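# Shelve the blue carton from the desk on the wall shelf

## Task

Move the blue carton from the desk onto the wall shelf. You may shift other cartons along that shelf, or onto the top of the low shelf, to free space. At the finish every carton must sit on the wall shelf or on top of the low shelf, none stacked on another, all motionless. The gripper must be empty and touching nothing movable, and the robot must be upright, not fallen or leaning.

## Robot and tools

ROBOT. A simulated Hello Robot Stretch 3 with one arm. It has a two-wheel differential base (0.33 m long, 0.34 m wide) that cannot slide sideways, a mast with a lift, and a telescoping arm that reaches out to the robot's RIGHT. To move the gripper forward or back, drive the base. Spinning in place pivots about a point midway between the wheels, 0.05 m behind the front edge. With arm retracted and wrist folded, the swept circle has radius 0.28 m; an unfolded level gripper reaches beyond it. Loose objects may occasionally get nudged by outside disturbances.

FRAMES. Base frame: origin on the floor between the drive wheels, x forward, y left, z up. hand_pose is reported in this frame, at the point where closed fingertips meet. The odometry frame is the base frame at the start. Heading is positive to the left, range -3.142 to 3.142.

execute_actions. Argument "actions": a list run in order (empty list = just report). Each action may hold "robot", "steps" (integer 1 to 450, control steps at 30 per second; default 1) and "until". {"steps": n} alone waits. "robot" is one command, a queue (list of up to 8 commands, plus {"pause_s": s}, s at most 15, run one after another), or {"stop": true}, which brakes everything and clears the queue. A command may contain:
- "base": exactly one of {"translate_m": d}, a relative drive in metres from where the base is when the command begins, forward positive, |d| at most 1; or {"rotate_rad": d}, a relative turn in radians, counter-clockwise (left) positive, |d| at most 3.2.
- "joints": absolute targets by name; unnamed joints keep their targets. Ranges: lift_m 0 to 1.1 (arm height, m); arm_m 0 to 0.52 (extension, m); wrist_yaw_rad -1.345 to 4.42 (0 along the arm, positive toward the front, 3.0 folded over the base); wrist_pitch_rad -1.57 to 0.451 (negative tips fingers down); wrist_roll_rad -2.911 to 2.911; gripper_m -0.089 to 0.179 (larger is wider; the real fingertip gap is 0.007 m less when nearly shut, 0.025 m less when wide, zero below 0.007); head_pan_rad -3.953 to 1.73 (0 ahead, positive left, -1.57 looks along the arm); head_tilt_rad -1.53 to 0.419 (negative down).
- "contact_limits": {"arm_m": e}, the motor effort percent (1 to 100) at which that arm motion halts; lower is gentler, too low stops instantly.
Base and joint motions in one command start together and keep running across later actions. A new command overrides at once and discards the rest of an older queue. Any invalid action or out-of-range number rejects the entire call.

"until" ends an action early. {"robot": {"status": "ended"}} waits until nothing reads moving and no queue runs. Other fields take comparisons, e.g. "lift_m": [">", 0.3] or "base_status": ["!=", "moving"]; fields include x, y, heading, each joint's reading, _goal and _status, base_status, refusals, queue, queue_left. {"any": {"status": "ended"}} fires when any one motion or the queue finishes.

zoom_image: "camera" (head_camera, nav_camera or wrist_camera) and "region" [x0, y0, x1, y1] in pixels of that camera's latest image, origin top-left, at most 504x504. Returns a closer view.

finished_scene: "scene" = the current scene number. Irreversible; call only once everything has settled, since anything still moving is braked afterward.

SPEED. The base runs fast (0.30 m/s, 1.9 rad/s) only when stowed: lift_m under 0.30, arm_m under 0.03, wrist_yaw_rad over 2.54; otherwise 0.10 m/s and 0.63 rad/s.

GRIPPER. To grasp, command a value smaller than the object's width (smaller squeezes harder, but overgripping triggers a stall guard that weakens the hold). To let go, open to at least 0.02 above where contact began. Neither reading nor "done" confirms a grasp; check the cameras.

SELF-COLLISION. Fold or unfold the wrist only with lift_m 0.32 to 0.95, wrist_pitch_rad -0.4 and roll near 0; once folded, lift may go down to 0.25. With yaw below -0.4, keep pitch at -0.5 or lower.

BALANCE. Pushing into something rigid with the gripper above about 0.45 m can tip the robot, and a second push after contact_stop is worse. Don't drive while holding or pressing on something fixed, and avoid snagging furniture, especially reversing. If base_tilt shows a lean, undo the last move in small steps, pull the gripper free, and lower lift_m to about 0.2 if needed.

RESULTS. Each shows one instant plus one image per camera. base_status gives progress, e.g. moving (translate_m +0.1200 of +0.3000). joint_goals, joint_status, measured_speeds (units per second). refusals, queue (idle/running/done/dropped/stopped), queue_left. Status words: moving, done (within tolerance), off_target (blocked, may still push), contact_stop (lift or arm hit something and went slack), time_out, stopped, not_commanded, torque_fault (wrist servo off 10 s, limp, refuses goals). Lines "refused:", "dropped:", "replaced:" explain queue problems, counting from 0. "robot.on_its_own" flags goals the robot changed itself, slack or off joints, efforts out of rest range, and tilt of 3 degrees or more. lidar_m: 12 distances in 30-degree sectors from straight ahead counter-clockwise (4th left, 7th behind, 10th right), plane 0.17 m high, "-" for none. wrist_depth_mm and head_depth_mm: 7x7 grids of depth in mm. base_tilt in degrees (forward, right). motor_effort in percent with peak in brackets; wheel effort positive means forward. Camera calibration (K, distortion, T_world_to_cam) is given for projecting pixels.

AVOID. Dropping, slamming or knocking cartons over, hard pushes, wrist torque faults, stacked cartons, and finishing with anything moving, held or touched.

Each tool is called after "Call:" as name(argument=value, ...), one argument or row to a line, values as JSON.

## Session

Call:
execute_actions(
  actions=[],
)

Scene clock: 0.00 s.
robot.base_odometry: x=+0.000 y=+0.000 heading=+0.000 (m, m, rad; robot's odometry frame)
robot.turned_by_wheels: +0.000 (rad since the last result)
robot.turned_by_imu: +0.000 (rad since the last result)
robot.base_tilt: forward=+0.6 right=+2.2 (deg)
robot.lidar_m: 2.11 1.97 2.54 2.44 2.42 1.84 1.43 1.41 1.49 2.00 2.01 2.54
robot.head_depth_mm: 1986 2950 2980 3046 3023 3034 2355 / 1988 2799 2815 2848 2868 2885 2332 / 2013 2653 2692 2675 2709 2724 2318 / 2029 2571 2560 2552 2573 2589 2307 / 2040 2398 2432 2453 2469 2518 2141 / 2042 2304 2311 2356 2330 2176 2044 / 2073 2194 2231 2224 2232 2150 1960
robot.base_status: not_commanded
robot.joint_positions: lift_m=+0.471 arm_m=-0.003 wrist_yaw_rad=+2.915 wrist_pitch_rad=-0.518 wrist_roll_rad=+0.015 gripper_m=+0.037 head_pan_rad=-0.007 head_tilt_rad=+0.016
robot.joint_goals: lift_m=+0.471 arm_m=-0.003 wrist_yaw_rad=+2.915 wrist_pitch_rad=-0.518 wrist_roll_rad=+0.015 gripper_m=+0.037 head_pan_rad=-0.007 head_tilt_rad=+0.016
robot.joint_status: lift_m=not_commanded arm_m=not_commanded wrist_yaw_rad=not_commanded wrist_pitch_rad=not_commanded wrist_roll_rad=not_commanded gripper_m=not_commanded head_pan_rad=not_commanded head_tilt_rad=not_commanded
robot.measured_speeds: translate_m=+0.000 rotate_rad=+0.000 lift_m=+0.000 arm_m=+0.000 wrist_yaw_rad=+0.000 wrist_pitch_rad=+0.000 wrist_roll_rad=+0.000 head_pan_rad=+0.000 head_tilt_rad=+0.000
robot: refusals=0 queue=idle queue_left=0
robot.motor_effort: left_wheel=+0 right_wheel=+0 lift_m=+24 arm_m=+0 wrist_yaw_rad=+0 wrist_pitch_rad=+7 wrist_roll_rad=+1 gripper_m=+0 head_pan_rad=+0 head_tilt_rad=+1 (%)
robot.hand_pose: x=+0.0261 y=+0.0633 z=+0.4620 quat_wxyz=(+0.258, +0.704, +0.101, +0.653) (m; robot's base frame)
robot.wrist_depth_mm: - - - - - - - / - - - - - - - / - - - - - - - / - - - 961 943 902 903 / 835 816 837 798 798 782 748 / 731 705 - 678 - 667 660 / 622 633 - 612 600 587 587
pictures: head_camera (sideways: a quarter turn clockwise sets it upright), nav_camera (sideways: a quarter turn counterclockwise sets it upright), wrist_camera
camera_calibration (this result's frames):
head_camera: T_world_to_cam=[[0.0162453, -0.0406802, -0.99904, 1.32116], [0.024648, 0.998885, -0.040273, 0.0553516], [0.999564, -0.0239701, 0.0172299, -0.0778339], [0, 0, 0, 1]] pos_world=[0.0549731, -0.0034106, 1.32346]
nav_camera: T_world_to_cam=[[0.00215295, 0.00468448, 0.999987, -1.25804], [-0.0276018, -0.999608, 0.00474213, 0.0445472], [0.999617, -0.0276116, -0.00202281, -0.039836], [0, 0, 0, 1]] pos_world=[0.0437588, 0.049323, 1.25773]
wrist_camera: T_world_to_cam=[[0.978238, -0.198375, -0.0608064, 0.0231998], [-0.172562, -0.615141, -0.769301, 0.437221], [0.115206, 0.763052, -0.635987, 0.409857], [0, 0, 0, 1]] pos_world=[0.00553519, -0.039187, 0.598428]
Images, in order (width x height): head_camera 896x504, nav_camera 672x504, wrist_camera 644x364.

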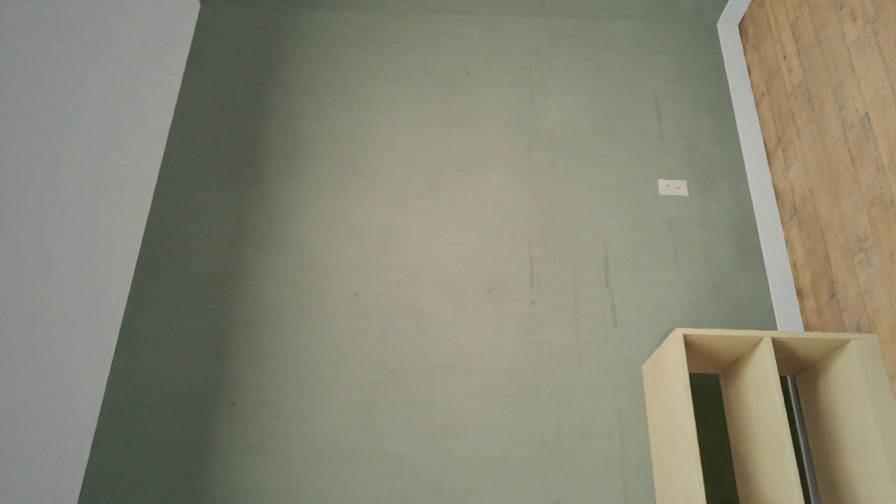

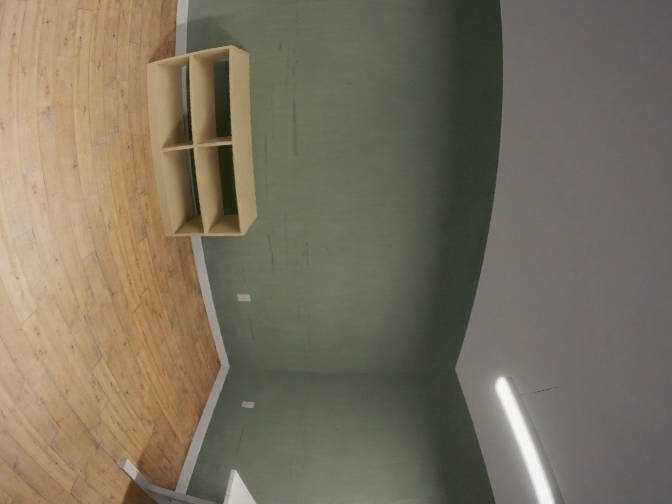

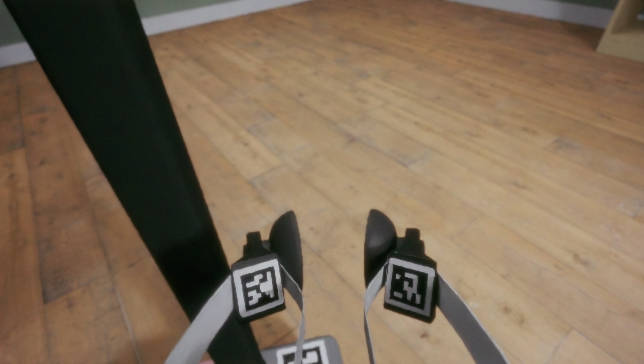

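Call:
execute_actions(
  actions=[
    {"robot": {"joints": {"lift_m": 0.28, "wrist_pitch_rad": -0.4, "wrist_yaw_rad": 3.0, "gripper_m": 0.0, "head_pan_rad": 1.7, "head_tilt_rad": -0.3}}, "steps": 200, "until": {"robot": {"status": "ended"}}},
  ],
)

Scene clock: 8.87 s.
robot.base_odometry: x=+0.000 y=+0.000 heading=+0.000 (m, m, rad; robot's odometry frame)
robot.turned_by_wheels: +0.000 (rad since the last result)
robot.turned_by_imu: +0.000 (rad since the last result)
robot.base_tilt: forward=+0.7 right=+2.3 (deg)
robot.lidar_m: 2.12 1.97 2.53 2.44 2.42 1.84 1.43 1.41 1.50 2.01 2.02 2.55
robot.head_depth_mm: 2394 2569 2716 2887 2627 1979 1568 / 2314 2456 2616 2811 2645 1962 1549 / 2238 2375 2493 2683 2629 1967 1548 / 2161 2324 2391 2560 2590 1945 1551 / 2105 2223 2356 2486 2581 1927 1520 / 2052 2164 2253 2416 2507 1920 1524 / 1984 2104 2194 2341 2437 1920 1556
robot.base_status: not_commanded
robot.joint_positions: lift_m=+0.280 arm_m=-0.003 wrist_yaw_rad=+2.998 wrist_pitch_rad=-0.421 wrist_roll_rad=+0.015 gripper_m=+0.000 head_pan_rad=+1.693 head_tilt_rad=-0.296
robot.joint_goals: lift_m=+0.280 arm_m=-0.003 wrist_yaw_rad=+3.000 wrist_pitch_rad=-0.400 wrist_roll_rad=+0.015 gripper_m=+0.000 head_pan_rad=+1.700 head_tilt_rad=-0.300
robot.joint_status: lift_m=done arm_m=not_commanded wrist_yaw_rad=done wrist_pitch_rad=done wrist_roll_rad=not_commanded gripper_m=done head_pan_rad=done head_tilt_rad=done
robot.measured_speeds: translate_m=+0.000 rotate_rad=+0.000 lift_m=+0.000 arm_m=+0.000 wrist_yaw_rad=+0.000 wrist_pitch_rad=+0.000 wrist_roll_rad=+0.000 head_pan_rad=+0.000 head_tilt_rad=+0.000
robot: refusals=0 queue=done queue_left=0
robot.motor_effort: left_wheel=+0(0) right_wheel=+0(0) lift_m=+17(25) arm_m=+0(0) wrist_yaw_rad=+3(3) wrist_pitch_rad=+11(12) wrist_roll_rad=+1(1) gripper_m=-2(82) head_pan_rad=+3(41) head_tilt_rad=-1(17) (%)
robot.hand_pose: x=+0.0108 y=+0.0796 z=+0.2923 quat_wxyz=(+0.198, +0.705, +0.097, +0.674) (m; robot's base frame)
robot.wrist_depth_mm: - - - - - - - / - - - - - - - / - - - 965 936 907 883 / 805 780 768 768 736 713 698 / 640 631 618 650 608 581 573 / 533 528 - - 511 496 491 / 471 - - - 436 434 428
pictures: head_camera (sideways: a quarter turn clockwise sets it upright), nav_camera (sideways: a quarter turn counterclockwise sets it upright), wrist_camera
camera_calibration (this result's frames):
head_camera: T_world_to_cam=[[0.0756081, -0.283218, -0.95607, 1.26445], [-0.992182, -0.11684, -0.0438521, 0.0661966], [-0.099288, 0.951912, -0.289838, 0.328582], [0, 0, 0, 1]] pos_world=[0.00270028, 0.05307, 1.30705]
nav_camera: T_world_to_cam=[[-0.0421972, 0.305482, 0.951262, -1.19394], [0.994586, 0.103341, 0.0109327, 0.0302556], [-0.0949649, 0.946573, -0.308189, 0.365372], [0, 0, 0, 1]] pos_world=[-0.045775, 0.0157481, 1.24802]
wrist_camera: T_world_to_cam=[[0.992142, -0.110868, -0.0579949, 0.023154], [-0.109946, -0.551253, -0.827062, 0.325177], [0.0597252, 0.826939, -0.559111, 0.264279], [0, 0, 0, 1]] pos_world=[-0.00300428, -0.0367207, 0.418045]
Images, in order (width x height): head_camera 896x504, nav_camera 672x504, wrist_camera 644x364.

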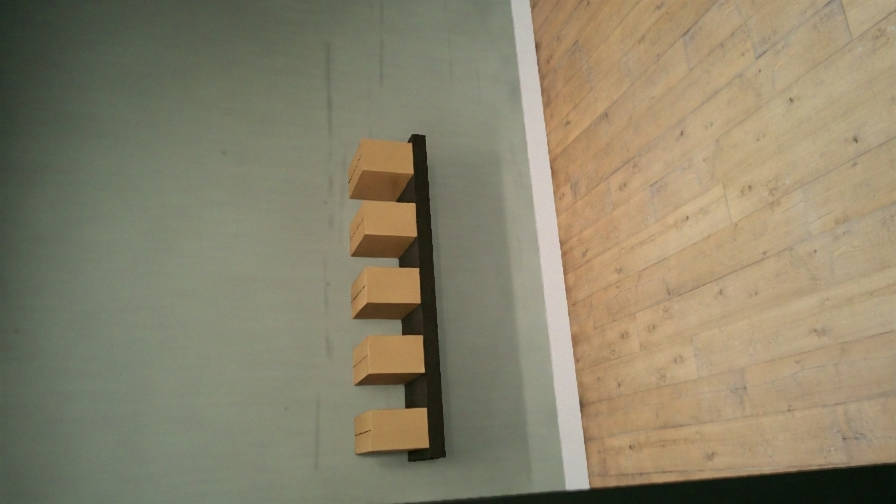

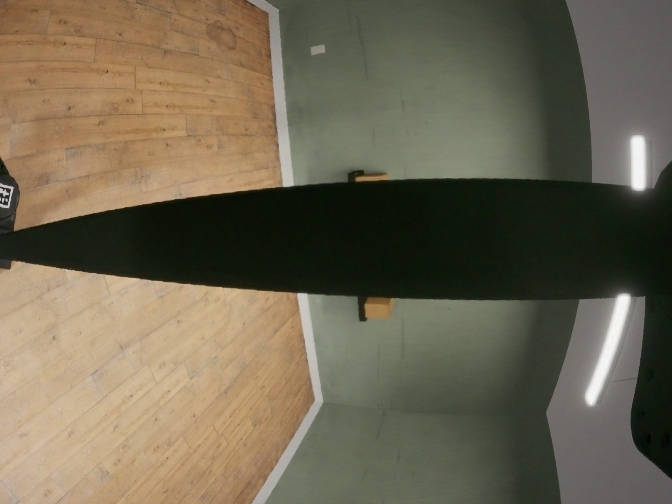

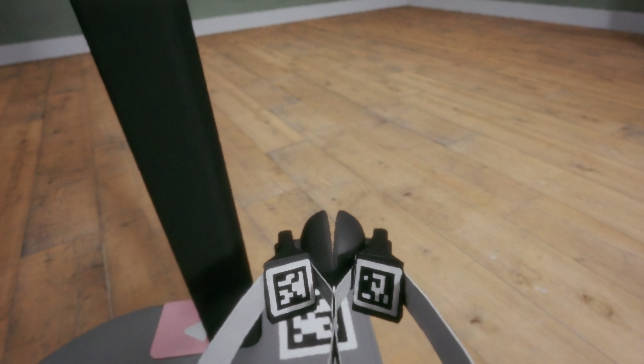

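Call:
zoom_image(
  camera="head_camera",
  region=[330, 120, 470, 480],
)

Region (330, 120, 470, 480) of head_camera's 896x504 image, scaled by 1.400, with more detail than that image has.

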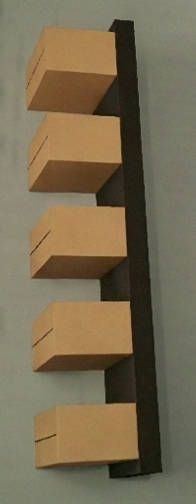

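Call:
execute_actions(
  actions=[
    {"robot": {"base": {"rotate_rad": 1.726}, "joints": {"head_pan_rad": -1.57, "head_tilt_rad": -0.65}}, "steps": 300, "until": {"robot": {"base_status": ["!=", "moving"]}}},
    {"robot": {"base": {"translate_m": 1.0}}, "steps": 300, "until": {"robot": {"translate_m": [">=", 0.8]}}},
    {"robot": {"base": {"translate_m": 0.903}}, "steps": 300, "until": {"robot": {"base_status": ["!=", "moving"]}}},
    {"robot": {"base": {"rotate_rad": 1.888}, "joints": {"lift_m": 0.70}}, "steps": 200, "until": {"robot": {"lift_m": [">", 0.34]}}},
    {"robot": {"joints": {"wrist_yaw_rad": 0.0}}, "steps": 300, "until": {"robot": {"status": "ended"}}},
  ],
)

Scene clock: 45.10 s.
robot.base_odometry: x=-0.264 y=+1.691 heading=-2.669 (m, m, rad; robot's odometry frame)
robot.turned_by_wheels: +3.614 (rad since the last result)
robot.turned_by_imu: +3.606 (rad since the last result)
robot.base_tilt: forward=+0.6 right=+2.2 (deg)
robot.lidar_m: 1.91 1.99 2.73 3.58 2.30 1.87 1.87 1.07 0.79 0.76 0.79 1.09
robot.head_depth_mm: 620 691 776 874 802 1259 1225 / 623 693 779 718 673 1265 1222 / 627 696 785 764 709 1266 1216 / 626 697 786 902 809 1237 - / 629 698 790 707 698 1284 1210 / 626 703 791 725 683 1290 1204 / 630 704 791 850 775 1287 1207
robot.base_status: done (rotate_rad +1.8879 of +1.8880)
robot.joint_positions: lift_m=+0.700 arm_m=-0.003 wrist_yaw_rad=+0.002 wrist_pitch_rad=-0.420 wrist_roll_rad=+0.015 gripper_m=+0.000 head_pan_rad=-1.563 head_tilt_rad=-0.642
robot.joint_goals: lift_m=+0.700 arm_m=-0.003 wrist_yaw_rad=+0.000 wrist_pitch_rad=-0.400 wrist_roll_rad=+0.015 gripper_m=+0.000 head_pan_rad=-1.570 head_tilt_rad=-0.650
robot.joint_status: lift_m=done arm_m=not_commanded wrist_yaw_rad=done wrist_pitch_rad=done wrist_roll_rad=not_commanded gripper_m=done head_pan_rad=done head_tilt_rad=done
robot.measured_speeds: translate_m=+0.000 rotate_rad=+0.000 lift_m=+0.000 arm_m=+0.000 wrist_yaw_rad=+0.000 wrist_pitch_rad=+0.000 wrist_roll_rad=+0.000 head_pan_rad=+0.000 head_tilt_rad=+0.000
robot: refusals=0 queue=done queue_left=0
robot.motor_effort: left_wheel=-2(8) right_wheel=+3(15) lift_m=+31(32) arm_m=-1(1) wrist_yaw_rad=-1(3) wrist_pitch_rad=+10(11) wrist_roll_rad=+1(0) gripper_m=-3(2) head_pan_rad=-4(41) head_tilt_rad=-3(20) (%)
robot.hand_pose: x=-0.0211 y=-0.3662 z=+0.7118 quat_wxyz=(+0.687, +0.147, -0.696, -0.148) (m; robot's base frame)
robot.wrist_depth_mm: 341 235 239 471 235 229 323 / 355 256 259 498 256 249 356 / 356 287 279 385 281 272 338 / 325 312 305 309 299 296 299 / 723 708 710 498 691 684 678 / 799 814 819 - 772 787 765 / 900 886 900 859 863 852 828
pictures: head_camera (sideways: a quarter turn clockwise sets it upright), nav_camera (sideways: a quarter turn counterclockwise sets it upright), wrist_camera
camera_calibration (this result's frames):
head_camera: T_world_to_cam=[[-0.045175, 0.597327, -0.800724, 1.06255], [0.998917, 0.0180687, -0.0428776, 0.0527625], [-0.0111439, -0.801794, -0.597496, 0.728379], [0, 0, 0, 1]] pos_world=[0.0034123, -0.051632, 1.28828]
nav_camera: T_world_to_cam=[[0.00942166, -0.612931, 0.79008, -0.984014], [-0.999845, 0.00597918, 0.0165616, 0.0350996], [-0.0148752, -0.790114, -0.61278, 0.761217], [0, 0, 0, 1]] pos_world=[0.0556885, -0.00189402, 1.24333]
wrist_camera: T_world_to_cam=[[-0.997741, -0.0339492, -0.0579642, 0.0158159], [0.0290063, 0.560561, -0.827605, 0.83332], [0.060589, -0.827417, -0.55831, 0.2631], [0, 0, 0, 1]] pos_world=[-0.0243324, -0.248896, 0.837468]
Images, in order (width x height): head_camera 896x504, nav_camera 672x504, wrist_camera 644x364.

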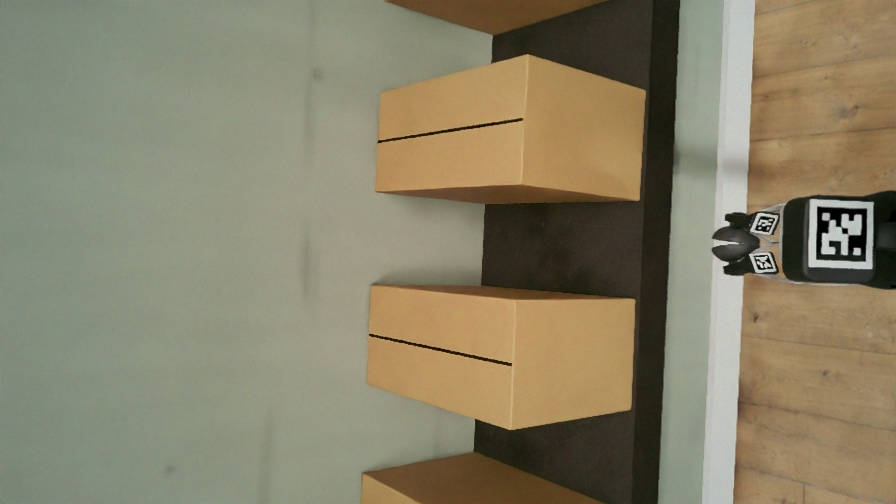

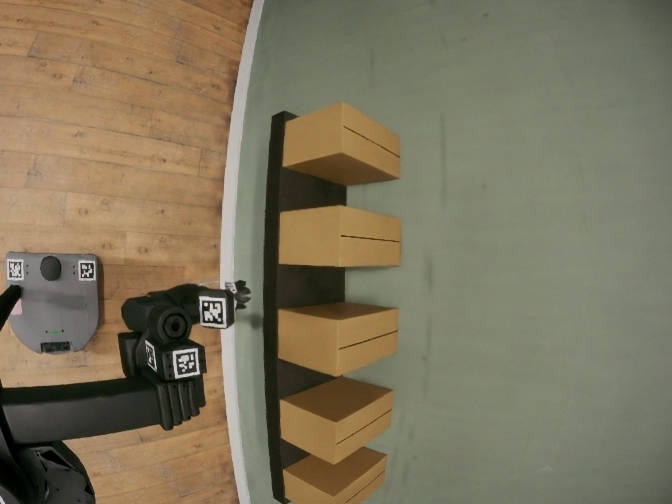

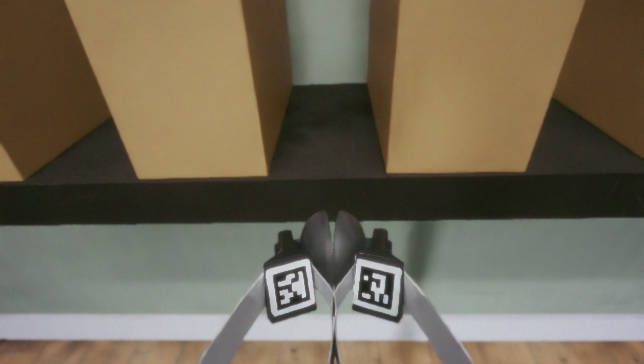

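Call:
execute_actions(
  actions=[],
)

Scene clock: 61.77 s.
robot.base_odometry: x=-0.264 y=+1.691 heading=-2.669 (m, m, rad; robot's odometry frame)
robot.turned_by_wheels: +0.000 (rad since the last result)
robot.turned_by_imu: +0.000 (rad since the last result)
robot.base_tilt: forward=+0.6 right=+2.3 (deg)
robot.lidar_m: 1.91 1.98 2.74 3.56 2.30 1.87 1.87 1.07 0.79 0.76 0.79 1.09
robot.head_depth_mm: 621 692 780 874 802 1256 1217 / 622 691 781 721 671 1253 1219 / 625 696 783 767 709 1268 1219 / 626 698 786 904 812 1241 - / 625 697 790 705 700 1286 1217 / 630 700 787 726 681 1282 1204 / 629 703 794 852 774 1292 1207
robot.base_status: done (rotate_rad +1.8879 of +1.8880)
robot.joint_positions: lift_m=+0.700 arm_m=-0.003 wrist_yaw_rad=+0.002 wrist_pitch_rad=-0.420 wrist_roll_rad=+0.015 gripper_m=+0.000 head_pan_rad=-1.563 head_tilt_rad=-0.642
robot.joint_goals: lift_m=+0.700 arm_m=-0.003 wrist_yaw_rad=+0.000 wrist_pitch_rad=-0.400 wrist_roll_rad=+0.015 gripper_m=+0.000 head_pan_rad=-1.570 head_tilt_rad=-0.650
robot.joint_status: lift_m=done arm_m=not_commanded wrist_yaw_rad=done wrist_pitch_rad=done wrist_roll_rad=not_commanded gripper_m=done head_pan_rad=done head_tilt_rad=done
robot.measured_speeds: translate_m=+0.000 rotate_rad=+0.000 lift_m=+0.000 arm_m=+0.000 wrist_yaw_rad=+0.000 wrist_pitch_rad=+0.000 wrist_roll_rad=+0.000 head_pan_rad=+0.000 head_tilt_rad=+0.000
robot: refusals=0 queue=done queue_left=0
robot.motor_effort: left_wheel=-3(2) right_wheel=+4(4) lift_m=+30(30) arm_m=+0(0) wrist_yaw_rad=-2(2) wrist_pitch_rad=+10(10) wrist_roll_rad=+0(0) gripper_m=-3(2) head_pan_rad=-2(3) head_tilt_rad=-2(2) (%)
robot.hand_pose: x=-0.0211 y=-0.3662 z=+0.7118 quat_wxyz=(+0.687, +0.147, -0.696, -0.148) (m; robot's base frame)
robot.wrist_depth_mm: 336 235 240 469 235 229 323 / 356 257 259 497 257 251 353 / 355 287 280 381 280 273 335 / 321 319 304 307 298 296 300 / 708 709 711 502 689 679 673 / 820 818 807 - 769 786 776 / 883 882 887 866 853 850 852
pictures: head_camera (sideways: a quarter turn clockwise sets it upright), nav_camera (sideways: a quarter turn counterclockwise sets it upright), wrist_camera
camera_calibration (this result's frames):
head_camera: T_world_to_cam=[[-0.045175, 0.597327, -0.800724, 1.06255], [0.998917, 0.0180686, -0.0428776, 0.0527625], [-0.011144, -0.801794, -0.597496, 0.72838], [0, 0, 0, 1]] pos_world=[0.00341229, -0.051632, 1.28828]
nav_camera: T_world_to_cam=[[0.00942159, -0.612931, 0.79008, -0.984014], [-0.999845, 0.0059793, 0.0165616, 0.0350996], [-0.0148753, -0.790114, -0.61278, 0.761217], [0, 0, 0, 1]] pos_world=[0.0556885, -0.00189402, 1.24333]
wrist_camera: T_world_to_cam=[[-0.997741, -0.0339492, -0.0579642, 0.0158159], [0.0290064, 0.560561, -0.827605, 0.83332], [0.060589, -0.827417, -0.55831, 0.2631], [0, 0, 0, 1]] pos_world=[-0.0243324, -0.248896, 0.837468]
Images, in order (width x height): head_camera 896x504, nav_camera 672x504, wrist_camera 644x364.

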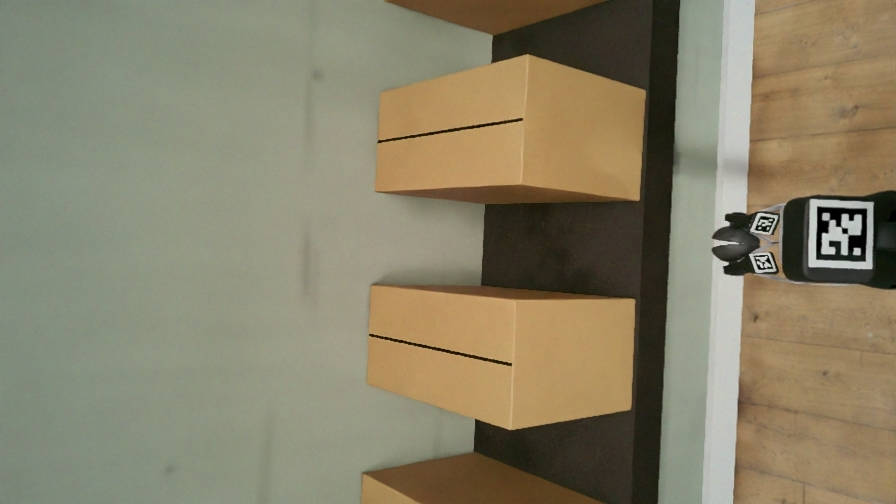

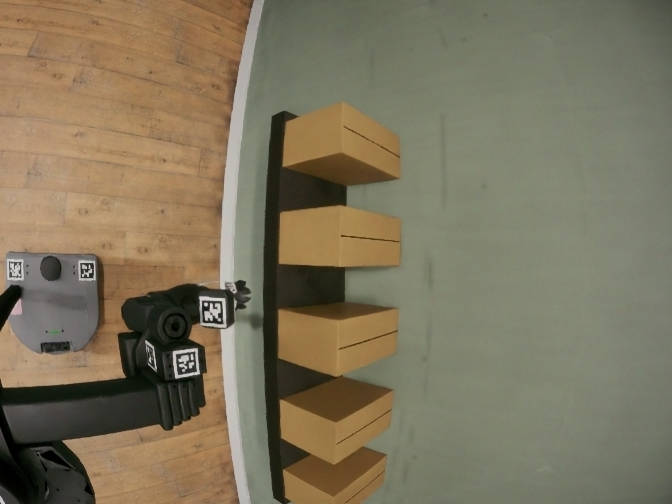

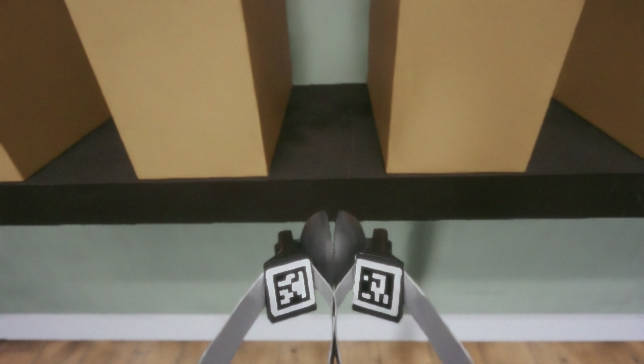

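Call:
execute_actions(
  actions=[
    {"robot": {"joints": {"arm_m": 0.13, "lift_m": 0.705}, "contact_limits": {"arm_m": 20}}, "steps": 200, "until": {"robot": {"status": "ended"}}},
  ],
)

Scene clock: 65.90 s.
robot.base_odometry: x=-0.264 y=+1.691 heading=-2.669 (m, m, rad; robot's odometry frame)
robot.turned_by_wheels: +0.000 (rad since the last result)
robot.turned_by_imu: +0.000 (rad since the last result)
robot.base_tilt: forward=+0.5 right=+2.4 (deg)
robot.lidar_m: 1.91 1.99 2.73 3.57 2.30 1.86 1.87 1.07 0.79 0.76 0.79 1.09
robot.head_depth_mm: 621 691 776 872 803 1219 1258 / 620 693 781 717 673 - - / 623 695 783 764 702 - 1172 / 624 696 787 903 833 - 1171 / 625 698 789 705 699 1283 1202 / 627 702 791 725 685 1290 1200 / 629 702 790 856 774 1295 1200
robot.base_status: done (rotate_rad +1.8879 of +1.8880)
robot.joint_positions: lift_m=+0.705 arm_m=+0.130 wrist_yaw_rad=+0.001 wrist_pitch_rad=-0.420 wrist_roll_rad=+0.015 gripper_m=+0.000 head_pan_rad=-1.563 head_tilt_rad=-0.642
robot.joint_goals: lift_m=+0.705 arm_m=+0.130 wrist_yaw_rad=+0.000 wrist_pitch_rad=-0.400 wrist_roll_rad=+0.015 gripper_m=+0.000 head_pan_rad=-1.570 head_tilt_rad=-0.650
robot.joint_status: lift_m=done arm_m=done wrist_yaw_rad=done wrist_pitch_rad=done wrist_roll_rad=not_commanded gripper_m=done head_pan_rad=done head_tilt_rad=done
robot.measured_speeds: translate_m=+0.000 rotate_rad=+0.000 lift_m=+0.000 arm_m=+0.000 wrist_yaw_rad=+0.000 wrist_pitch_rad=+0.000 wrist_roll_rad=+0.000 head_pan_rad=+0.000 head_tilt_rad=+0.000
robot: refusals=0 queue=done queue_left=0
robot.motor_effort: left_wheel=-2(2) right_wheel=+4(3) lift_m=+30(30) arm_m=+6(6) wrist_yaw_rad=+0(1) wrist_pitch_rad=+10(10) wrist_roll_rad=+1(1) gripper_m=-3(2) head_pan_rad=-3(3) head_tilt_rad=-2(3) (%)
robot.contact_limits: arm_m 20 (drawing in: default 31, maximum 50; extending or still: default 42, maximum 69)
robot.hand_pose: x=-0.0213 y=-0.4987 z=+0.7168 quat_wxyz=(+0.686, +0.147, -0.696, -0.149) (m; robot's base frame)
robot.wrist_depth_mm: 112 113 201 347 194 109 108 / 121 122 199 376 195 118 117 / 134 133 196 396 198 129 128 / 148 147 195 309 197 143 141 / 167 165 193 263 171 160 157 / 189 187 191 - 183 180 177 / 212 209 207 203 201 199 196
pictures: head_camera (sideways: a quarter turn clockwise sets it upright), nav_camera (sideways: a quarter turn counterclockwise sets it upright), wrist_camera
camera_calibration (this result's frames):
head_camera: T_world_to_cam=[[-0.0451727, 0.597327, -0.800724, 1.06255], [0.998917, 0.0180648, -0.0428776, 0.0527625], [-0.0111471, -0.801794, -0.597496, 0.728379], [0, 0, 0, 1]] pos_world=[0.00341209, -0.051632, 1.28828]
nav_camera: T_world_to_cam=[[0.00941925, -0.612931, 0.79008, -0.984014], [-0.999845, 0.00598311, 0.0165616, 0.0350996], [-0.0148783, -0.790114, -0.612779, 0.761217], [0, 0, 0, 1]] pos_world=[0.0556885, -0.00189422, 1.24333]
wrist_camera: T_world_to_cam=[[-0.997767, -0.0331907, -0.0579642, 0.0118142], [0.0294325, 0.560538, -0.827606, 0.911743], [0.0599599, -0.827464, -0.558309, 0.156214], [0, 0, 0, 1]] pos_world=[-0.0244136, -0.381413, 0.842464]
Images, in order (width x height): head_camera 896x504, nav_camera 672x504, wrist_camera 644x364.

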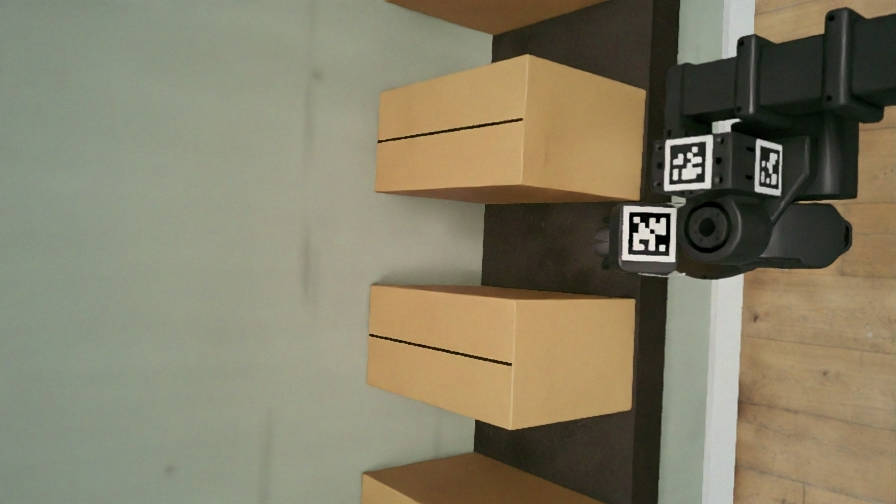

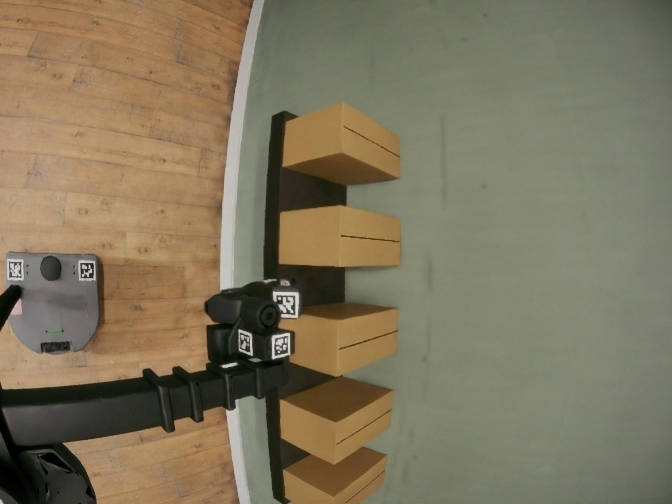

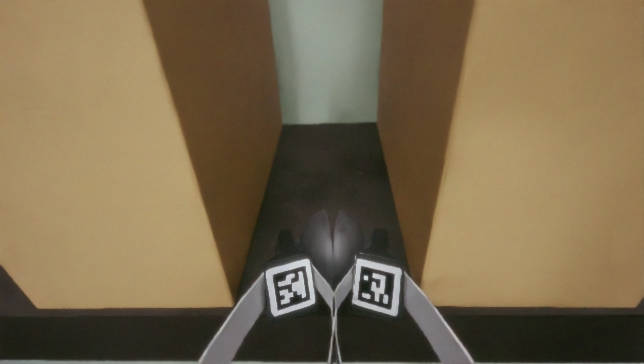

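Call:
execute_actions(
  actions=[
    {"robot": {"joints": {"arm_m": 0.278}, "contact_limits": {"arm_m": 20}}, "steps": 200, "until": {"robot": {"status": "ended"}}},
  ],
)

Scene clock: 73.63 s.
robot.base_odometry: x=-0.264 y=+1.691 heading=-2.669 (m, m, rad; robot's odometry frame)
robot.turned_by_wheels: +0.000 (rad since the last result)
robot.turned_by_imu: +0.000 (rad since the last result)
robot.base_tilt: forward=+0.6 right=+2.3 (deg)
robot.lidar_m: 1.91 1.99 2.73 3.59 2.30 1.87 1.87 1.07 0.79 0.76 0.79 1.08
robot.head_depth_mm: 621 694 778 875 801 1227 1252 / 623 692 781 718 - - 1225 / 623 697 781 766 - 1271 1219 / 626 697 786 888 789 1281 1212 / 626 699 787 704 700 1284 1210 / 626 700 789 725 683 1288 1195 / 631 702 795 852 779 1304 1201
robot.base_status: done (rotate_rad +1.8879 of +1.8880)
robot.joint_positions: lift_m=+0.705 arm_m=+0.278 wrist_yaw_rad=+0.001 wrist_pitch_rad=-0.420 wrist_roll_rad=+0.015 gripper_m=+0.000 head_pan_rad=-1.563 head_tilt_rad=-0.642
robot.joint_goals: lift_m=+0.705 arm_m=+0.278 wrist_yaw_rad=+0.000 wrist_pitch_rad=-0.400 wrist_roll_rad=+0.015 gripper_m=+0.000 head_pan_rad=-1.570 head_tilt_rad=-0.650
robot.joint_status: lift_m=done arm_m=done wrist_yaw_rad=done wrist_pitch_rad=done wrist_roll_rad=not_commanded gripper_m=done head_pan_rad=done head_tilt_rad=done
robot.measured_speeds: translate_m=+0.000 rotate_rad=+0.000 lift_m=+0.000 arm_m=+0.000 wrist_yaw_rad=+0.000 wrist_pitch_rad=+0.000 wrist_roll_rad=+0.000 head_pan_rad=+0.000 head_tilt_rad=+0.000
robot: refusals=0 queue=done queue_left=0
robot.motor_effort: left_wheel=-2(2) right_wheel=+4(4) lift_m=+30(30) arm_m=+6(6) wrist_yaw_rad=-1(1) wrist_pitch_rad=+10(10) wrist_roll_rad=+0(1) gripper_m=-2(1) head_pan_rad=-3(3) head_tilt_rad=-3(2) (%)
robot.contact_limits: arm_m 20 (drawing in: default 31, maximum 50; extending or still: default 42, maximum 69)
robot.hand_pose: x=-0.0213 y=-0.6467 z=+0.7168 quat_wxyz=(+0.686, +0.147, -0.696, -0.149) (m; robot's base frame)
robot.wrist_depth_mm: - 106 202 208 200 93 60 / - 105 200 226 210 93 60 / - 104 199 248 212 94 60 / - 104 195 274 212 94 60 / - 103 193 263 182 94 60 / - 102 171 - 158 94 60 / - 102 169 179 174 95 60
pictures: head_camera (sideways: a quarter turn clockwise sets it upright), nav_camera (sideways: a quarter turn counterclockwise sets it upright), wrist_camera
camera_calibration (this result's frames):
head_camera: T_world_to_cam=[[-0.0451703, 0.597327, -0.800724, 1.06255], [0.998917, 0.0180608, -0.0428776, 0.0527625], [-0.0111502, -0.801794, -0.597496, 0.728379], [0, 0, 0, 1]] pos_world=[0.00341189, -0.051632, 1.28828]
nav_camera: T_world_to_cam=[[0.00941684, -0.612931, 0.79008, -0.984014], [-0.999845, 0.00598705, 0.0165616, 0.0350996], [-0.0148814, -0.790114, -0.61278, 0.761217], [0, 0, 0, 1]] pos_world=[0.0556884, -0.00189441, 1.24333]
wrist_camera: T_world_to_cam=[[-0.997772, -0.0330357, -0.057964, 0.00696722], [0.0295196, 0.560532, -0.827606, 0.994704], [0.0598313, -0.827473, -0.558308, 0.0337394], [0, 0, 0, 1]] pos_world=[-0.0244303, -0.529415, 0.842464]
Images, in order (width x height): head_camera 896x504, nav_camera 672x504, wrist_camera 644x364.

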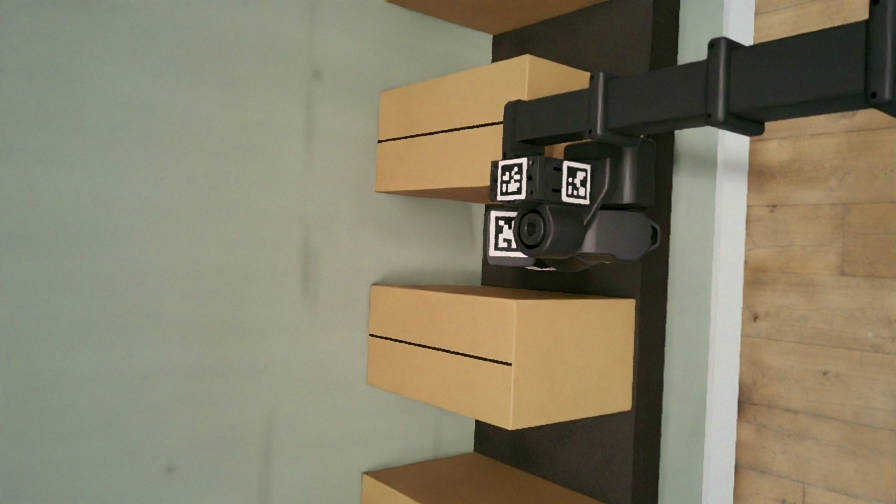

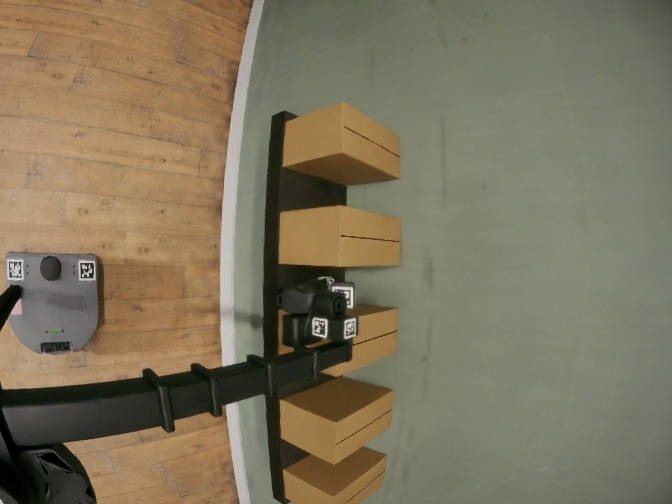

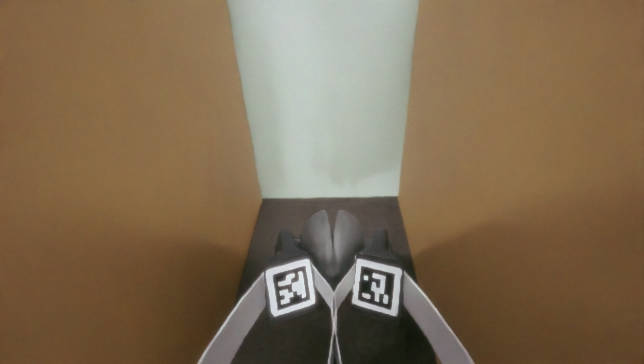

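Call:
execute_actions(
  actions=[
    {"robot": [{"joints": {"gripper_m": 0.09}}, {"joints": {"gripper_m": 0.115}}], "steps": 200, "until": {"robot": {"status": "ended"}}},
  ],
)

Scene clock: 77.87 s.
robot.base_odometry: x=-0.264 y=+1.691 heading=-2.669 (m, m, rad; robot's odometry frame)
robot.turned_by_wheels: +0.000 (rad since the last result)
robot.turned_by_imu: +0.000 (rad since the last result)
robot.base_tilt: forward=+0.5 right=+2.4 (deg)
robot.lidar_m: 1.91 1.98 2.74 3.56 2.30 1.87 1.87 1.07 0.79 0.76 0.79 1.08
robot.head_depth_mm: 622 689 775 834 758 1216 1243 / 620 695 780 720 - - 1222 / 622 694 783 851 - 1278 1216 / 625 696 785 882 - 1280 1215 / 627 697 791 754 711 1278 1204 / 627 700 792 703 678 1280 1200 / 631 700 791 850 773 1294 1206
robot.base_status: done (rotate_rad +1.8879 of +1.8880)
robot.joint_positions: lift_m=+0.705 arm_m=+0.278 wrist_yaw_rad=+0.001 wrist_pitch_rad=-0.420 wrist_roll_rad=+0.015 gripper_m=+0.115 head_pan_rad=-1.563 head_tilt_rad=-0.642
robot.joint_goals: lift_m=+0.705 arm_m=+0.278 wrist_yaw_rad=+0.000 wrist_pitch_rad=-0.400 wrist_roll_rad=+0.015 gripper_m=+0.115 head_pan_rad=-1.570 head_tilt_rad=-0.650
robot.joint_status: lift_m=done arm_m=done wrist_yaw_rad=done wrist_pitch_rad=done wrist_roll_rad=not_commanded gripper_m=done head_pan_rad=done head_tilt_rad=done
robot.measured_speeds: translate_m=+0.000 rotate_rad=+0.000 lift_m=+0.000 arm_m=+0.000 wrist_yaw_rad=+0.000 wrist_pitch_rad=+0.000 wrist_roll_rad=+0.000 head_pan_rad=+0.000 head_tilt_rad=+0.000
robot: refusals=0 queue=done queue_left=0
robot.motor_effort: left_wheel=-2(2) right_wheel=+3(4) lift_m=+30(30) arm_m=+6(5) wrist_yaw_rad=-1(0) wrist_pitch_rad=+10(10) wrist_roll_rad=+1(0) gripper_m=+1(79) head_pan_rad=-3(2) head_tilt_rad=-3(2) (%)
robot.contact_limits: arm_m 20 (drawing in: default 31, maximum 50; extending or still: default 42, maximum 69)
robot.hand_pose: x=-0.0213 y=-0.6467 z=+0.7168 quat_wxyz=(+0.686, +0.147, -0.696, -0.149) (m; robot's base frame)
robot.wrist_depth_mm: 110 149 210 208 207 162 102 / 109 148 227 226 224 163 102 / 109 147 244 249 246 162 102 / 108 145 264 275 272 162 102 / 107 143 244 246 245 149 102 / 107 126 209 209 206 - 102 / 106 151 182 180 179 167 97
pictures: head_camera (sideways: a quarter turn clockwise sets it upright), nav_camera (sideways: a quarter turn counterclockwise sets it upright), wrist_camera
camera_calibration (this result's frames):
head_camera: T_world_to_cam=[[-0.0451705, 0.597327, -0.800724, 1.06255], [0.998917, 0.0180612, -0.0428776, 0.0527625], [-0.0111499, -0.801794, -0.597496, 0.728379], [0, 0, 0, 1]] pos_world=[0.00341191, -0.051632, 1.28828]
nav_camera: T_world_to_cam=[[0.00941706, -0.612931, 0.79008, -0.984014], [-0.999845, 0.00598669, 0.0165616, 0.0350996], [-0.0148811, -0.790114, -0.612779, 0.761217], [0, 0, 0, 1]] pos_world=[0.0556884, -0.0018944, 1.24333]
wrist_camera: T_world_to_cam=[[-0.997772, -0.0330357, -0.057964, 0.0069672], [0.0295196, 0.560533, -0.827606, 0.994704], [0.0598313, -0.827473, -0.558308, 0.0337394], [0, 0, 0, 1]] pos_world=[-0.0244302, -0.529416, 0.842464]
Images, in order (width x height): head_camera 896x504, nav_camera 672x504, wrist_camera 644x364.

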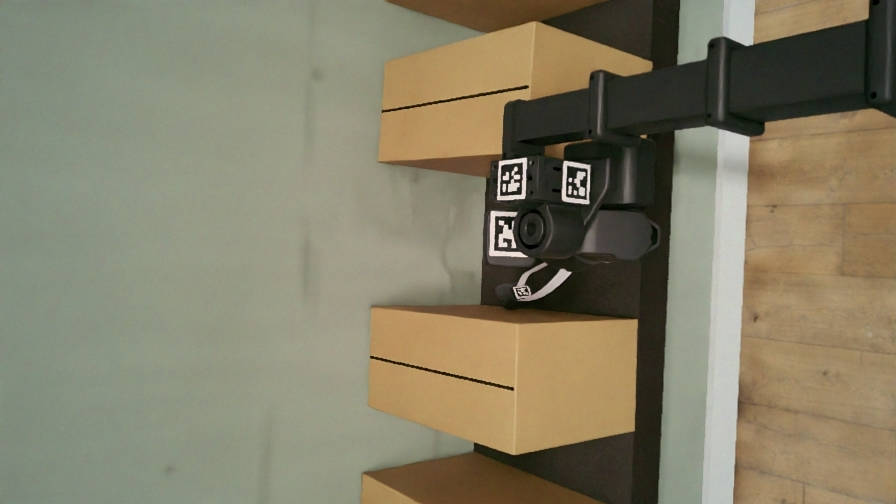

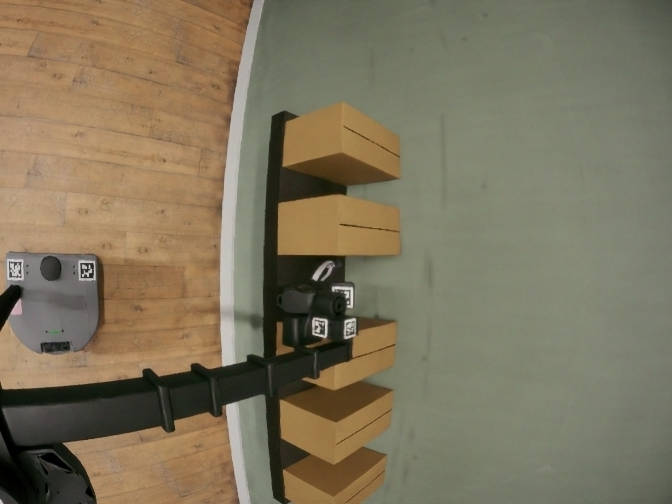

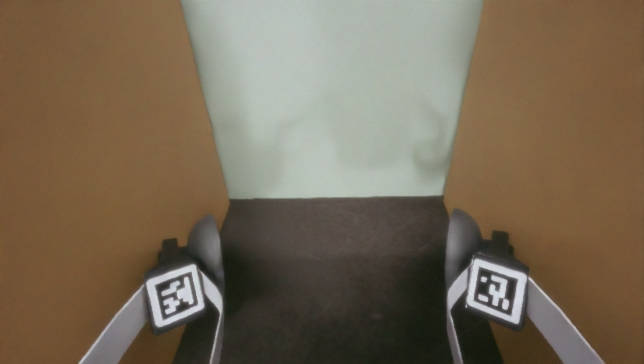

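Call:
zoom_image(
  camera="head_camera",
  region=[340, 0, 700, 504],
)

Region (340, 0, 700, 504) of head_camera's 896x504 image, scaled by 1.000; it fills the left 360 columns of this view, and the rest is white.

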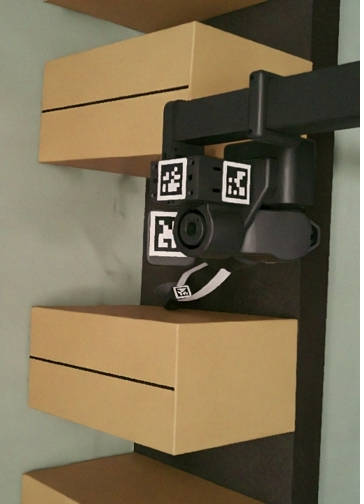

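Call:
execute_actions(
  actions=[
    {"robot": [{"joints": {"gripper_m": 0.14, "arm_m": 0.282}}, {"joints": {"gripper_m": 0.16, "arm_m": 0.287}}], "steps": 200, "until": {"robot": {"status": "ended"}}},
  ],
)

Scene clock: 94.93 s.
robot.base_odometry: x=-0.264 y=+1.691 heading=-2.669 (m, m, rad; robot's odometry frame)
robot.turned_by_wheels: +0.000 (rad since the last result)
robot.turned_by_imu: +0.000 (rad since the last result)
robot.base_tilt: forward=+0.6 right=+2.3 (deg)
robot.lidar_m: 1.91 1.99 2.73 3.57 2.30 1.86 1.87 1.07 0.79 0.76 0.79 1.08
robot.head_depth_mm: 622 692 780 748 661 1219 1252 / 622 693 781 716 - - 1225 / 622 695 785 879 - 1268 1219 / 623 694 788 883 784 1283 1213 / 626 698 788 847 747 1279 1205 / 629 702 790 697 677 1290 1210 / 629 701 792 769 739 1294 1195
robot.base_status: done (rotate_rad +1.8879 of +1.8880)
robot.joint_positions: lift_m=+0.705 arm_m=+0.287 wrist_yaw_rad=+0.001 wrist_pitch_rad=-0.420 wrist_roll_rad=+0.015 gripper_m=+0.160 head_pan_rad=-1.563 head_tilt_rad=-0.642
robot.joint_goals: lift_m=+0.705 arm_m=+0.287 wrist_yaw_rad=+0.000 wrist_pitch_rad=-0.400 wrist_roll_rad=+0.015 gripper_m=+0.160 head_pan_rad=-1.570 head_tilt_rad=-0.650
robot.joint_status: lift_m=done arm_m=done wrist_yaw_rad=done wrist_pitch_rad=done wrist_roll_rad=not_commanded gripper_m=done head_pan_rad=done head_tilt_rad=done
robot.measured_speeds: translate_m=+0.000 rotate_rad=+0.000 lift_m=+0.000 arm_m=+0.000 wrist_yaw_rad=+0.000 wrist_pitch_rad=+0.000 wrist_roll_rad=+0.000 head_pan_rad=+0.000 head_tilt_rad=+0.000
robot: refusals=0 queue=done queue_left=0
robot.motor_effort: left_wheel=-2(2) right_wheel=+3(3) lift_m=+30(30) arm_m=+6(6) wrist_yaw_rad=+0(0) wrist_pitch_rad=+11(10) wrist_roll_rad=+1(0) gripper_m=+0(79) head_pan_rad=-3(3) head_tilt_rad=-2(3) (%)
robot.hand_pose: x=-0.0213 y=-0.6557 z=+0.7168 quat_wxyz=(+0.686, +0.147, -0.696, -0.149) (m; robot's base frame)
robot.wrist_depth_mm: 142 196 200 199 198 194 135 / 141 195 219 216 215 207 135 / 138 191 240 239 239 219 134 / 137 188 265 263 262 218 133 / 136 172 251 246 242 232 133 / 134 - 210 209 205 202 119 / - 178 182 180 177 174 138
pictures: head_camera (sideways: a quarter turn clockwise sets it upright), nav_camera (sideways: a quarter turn counterclockwise sets it upright), wrist_camera
camera_calibration (this result's frames):
head_camera: T_world_to_cam=[[-0.0451706, 0.597327, -0.800724, 1.06255], [0.998917, 0.0180613, -0.0428776, 0.0527625], [-0.0111498, -0.801794, -0.597496, 0.728379], [0, 0, 0, 1]] pos_world=[0.00341191, -0.051632, 1.28828]
nav_camera: T_world_to_cam=[[0.00941713, -0.612931, 0.79008, -0.984014], [-0.999845, 0.00598657, 0.0165616, 0.0350996], [-0.014881, -0.790114, -0.61278, 0.761217], [0, 0, 0, 1]] pos_world=[0.0556884, -0.00189439, 1.24333]
wrist_camera: T_world_to_cam=[[-0.997772, -0.0330356, -0.0579639, 0.00666975], [0.0295195, 0.560533, -0.827606, 0.99975], [0.0598311, -0.827473, -0.558308, 0.0262903], [0, 0, 0, 1]] pos_world=[-0.0244303, -0.538418, 0.842464]
Images, in order (width x height): head_camera 896x504, nav_camera 672x504, wrist_camera 644x364.

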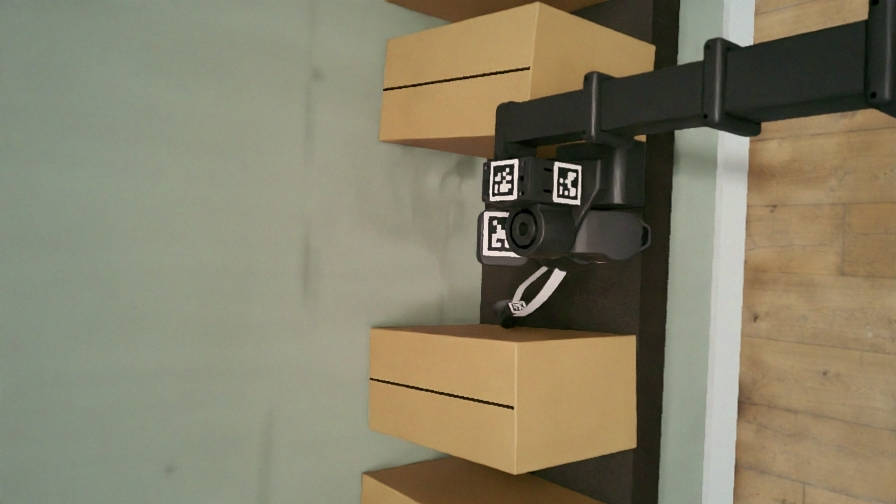

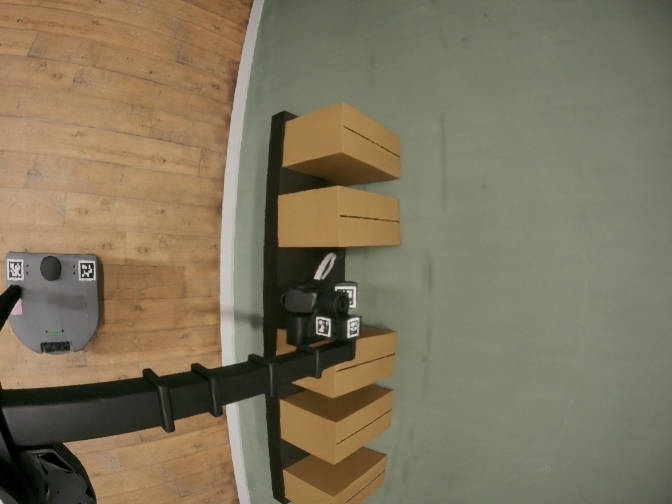

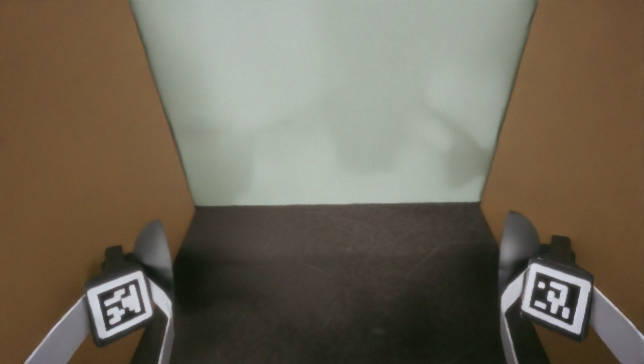

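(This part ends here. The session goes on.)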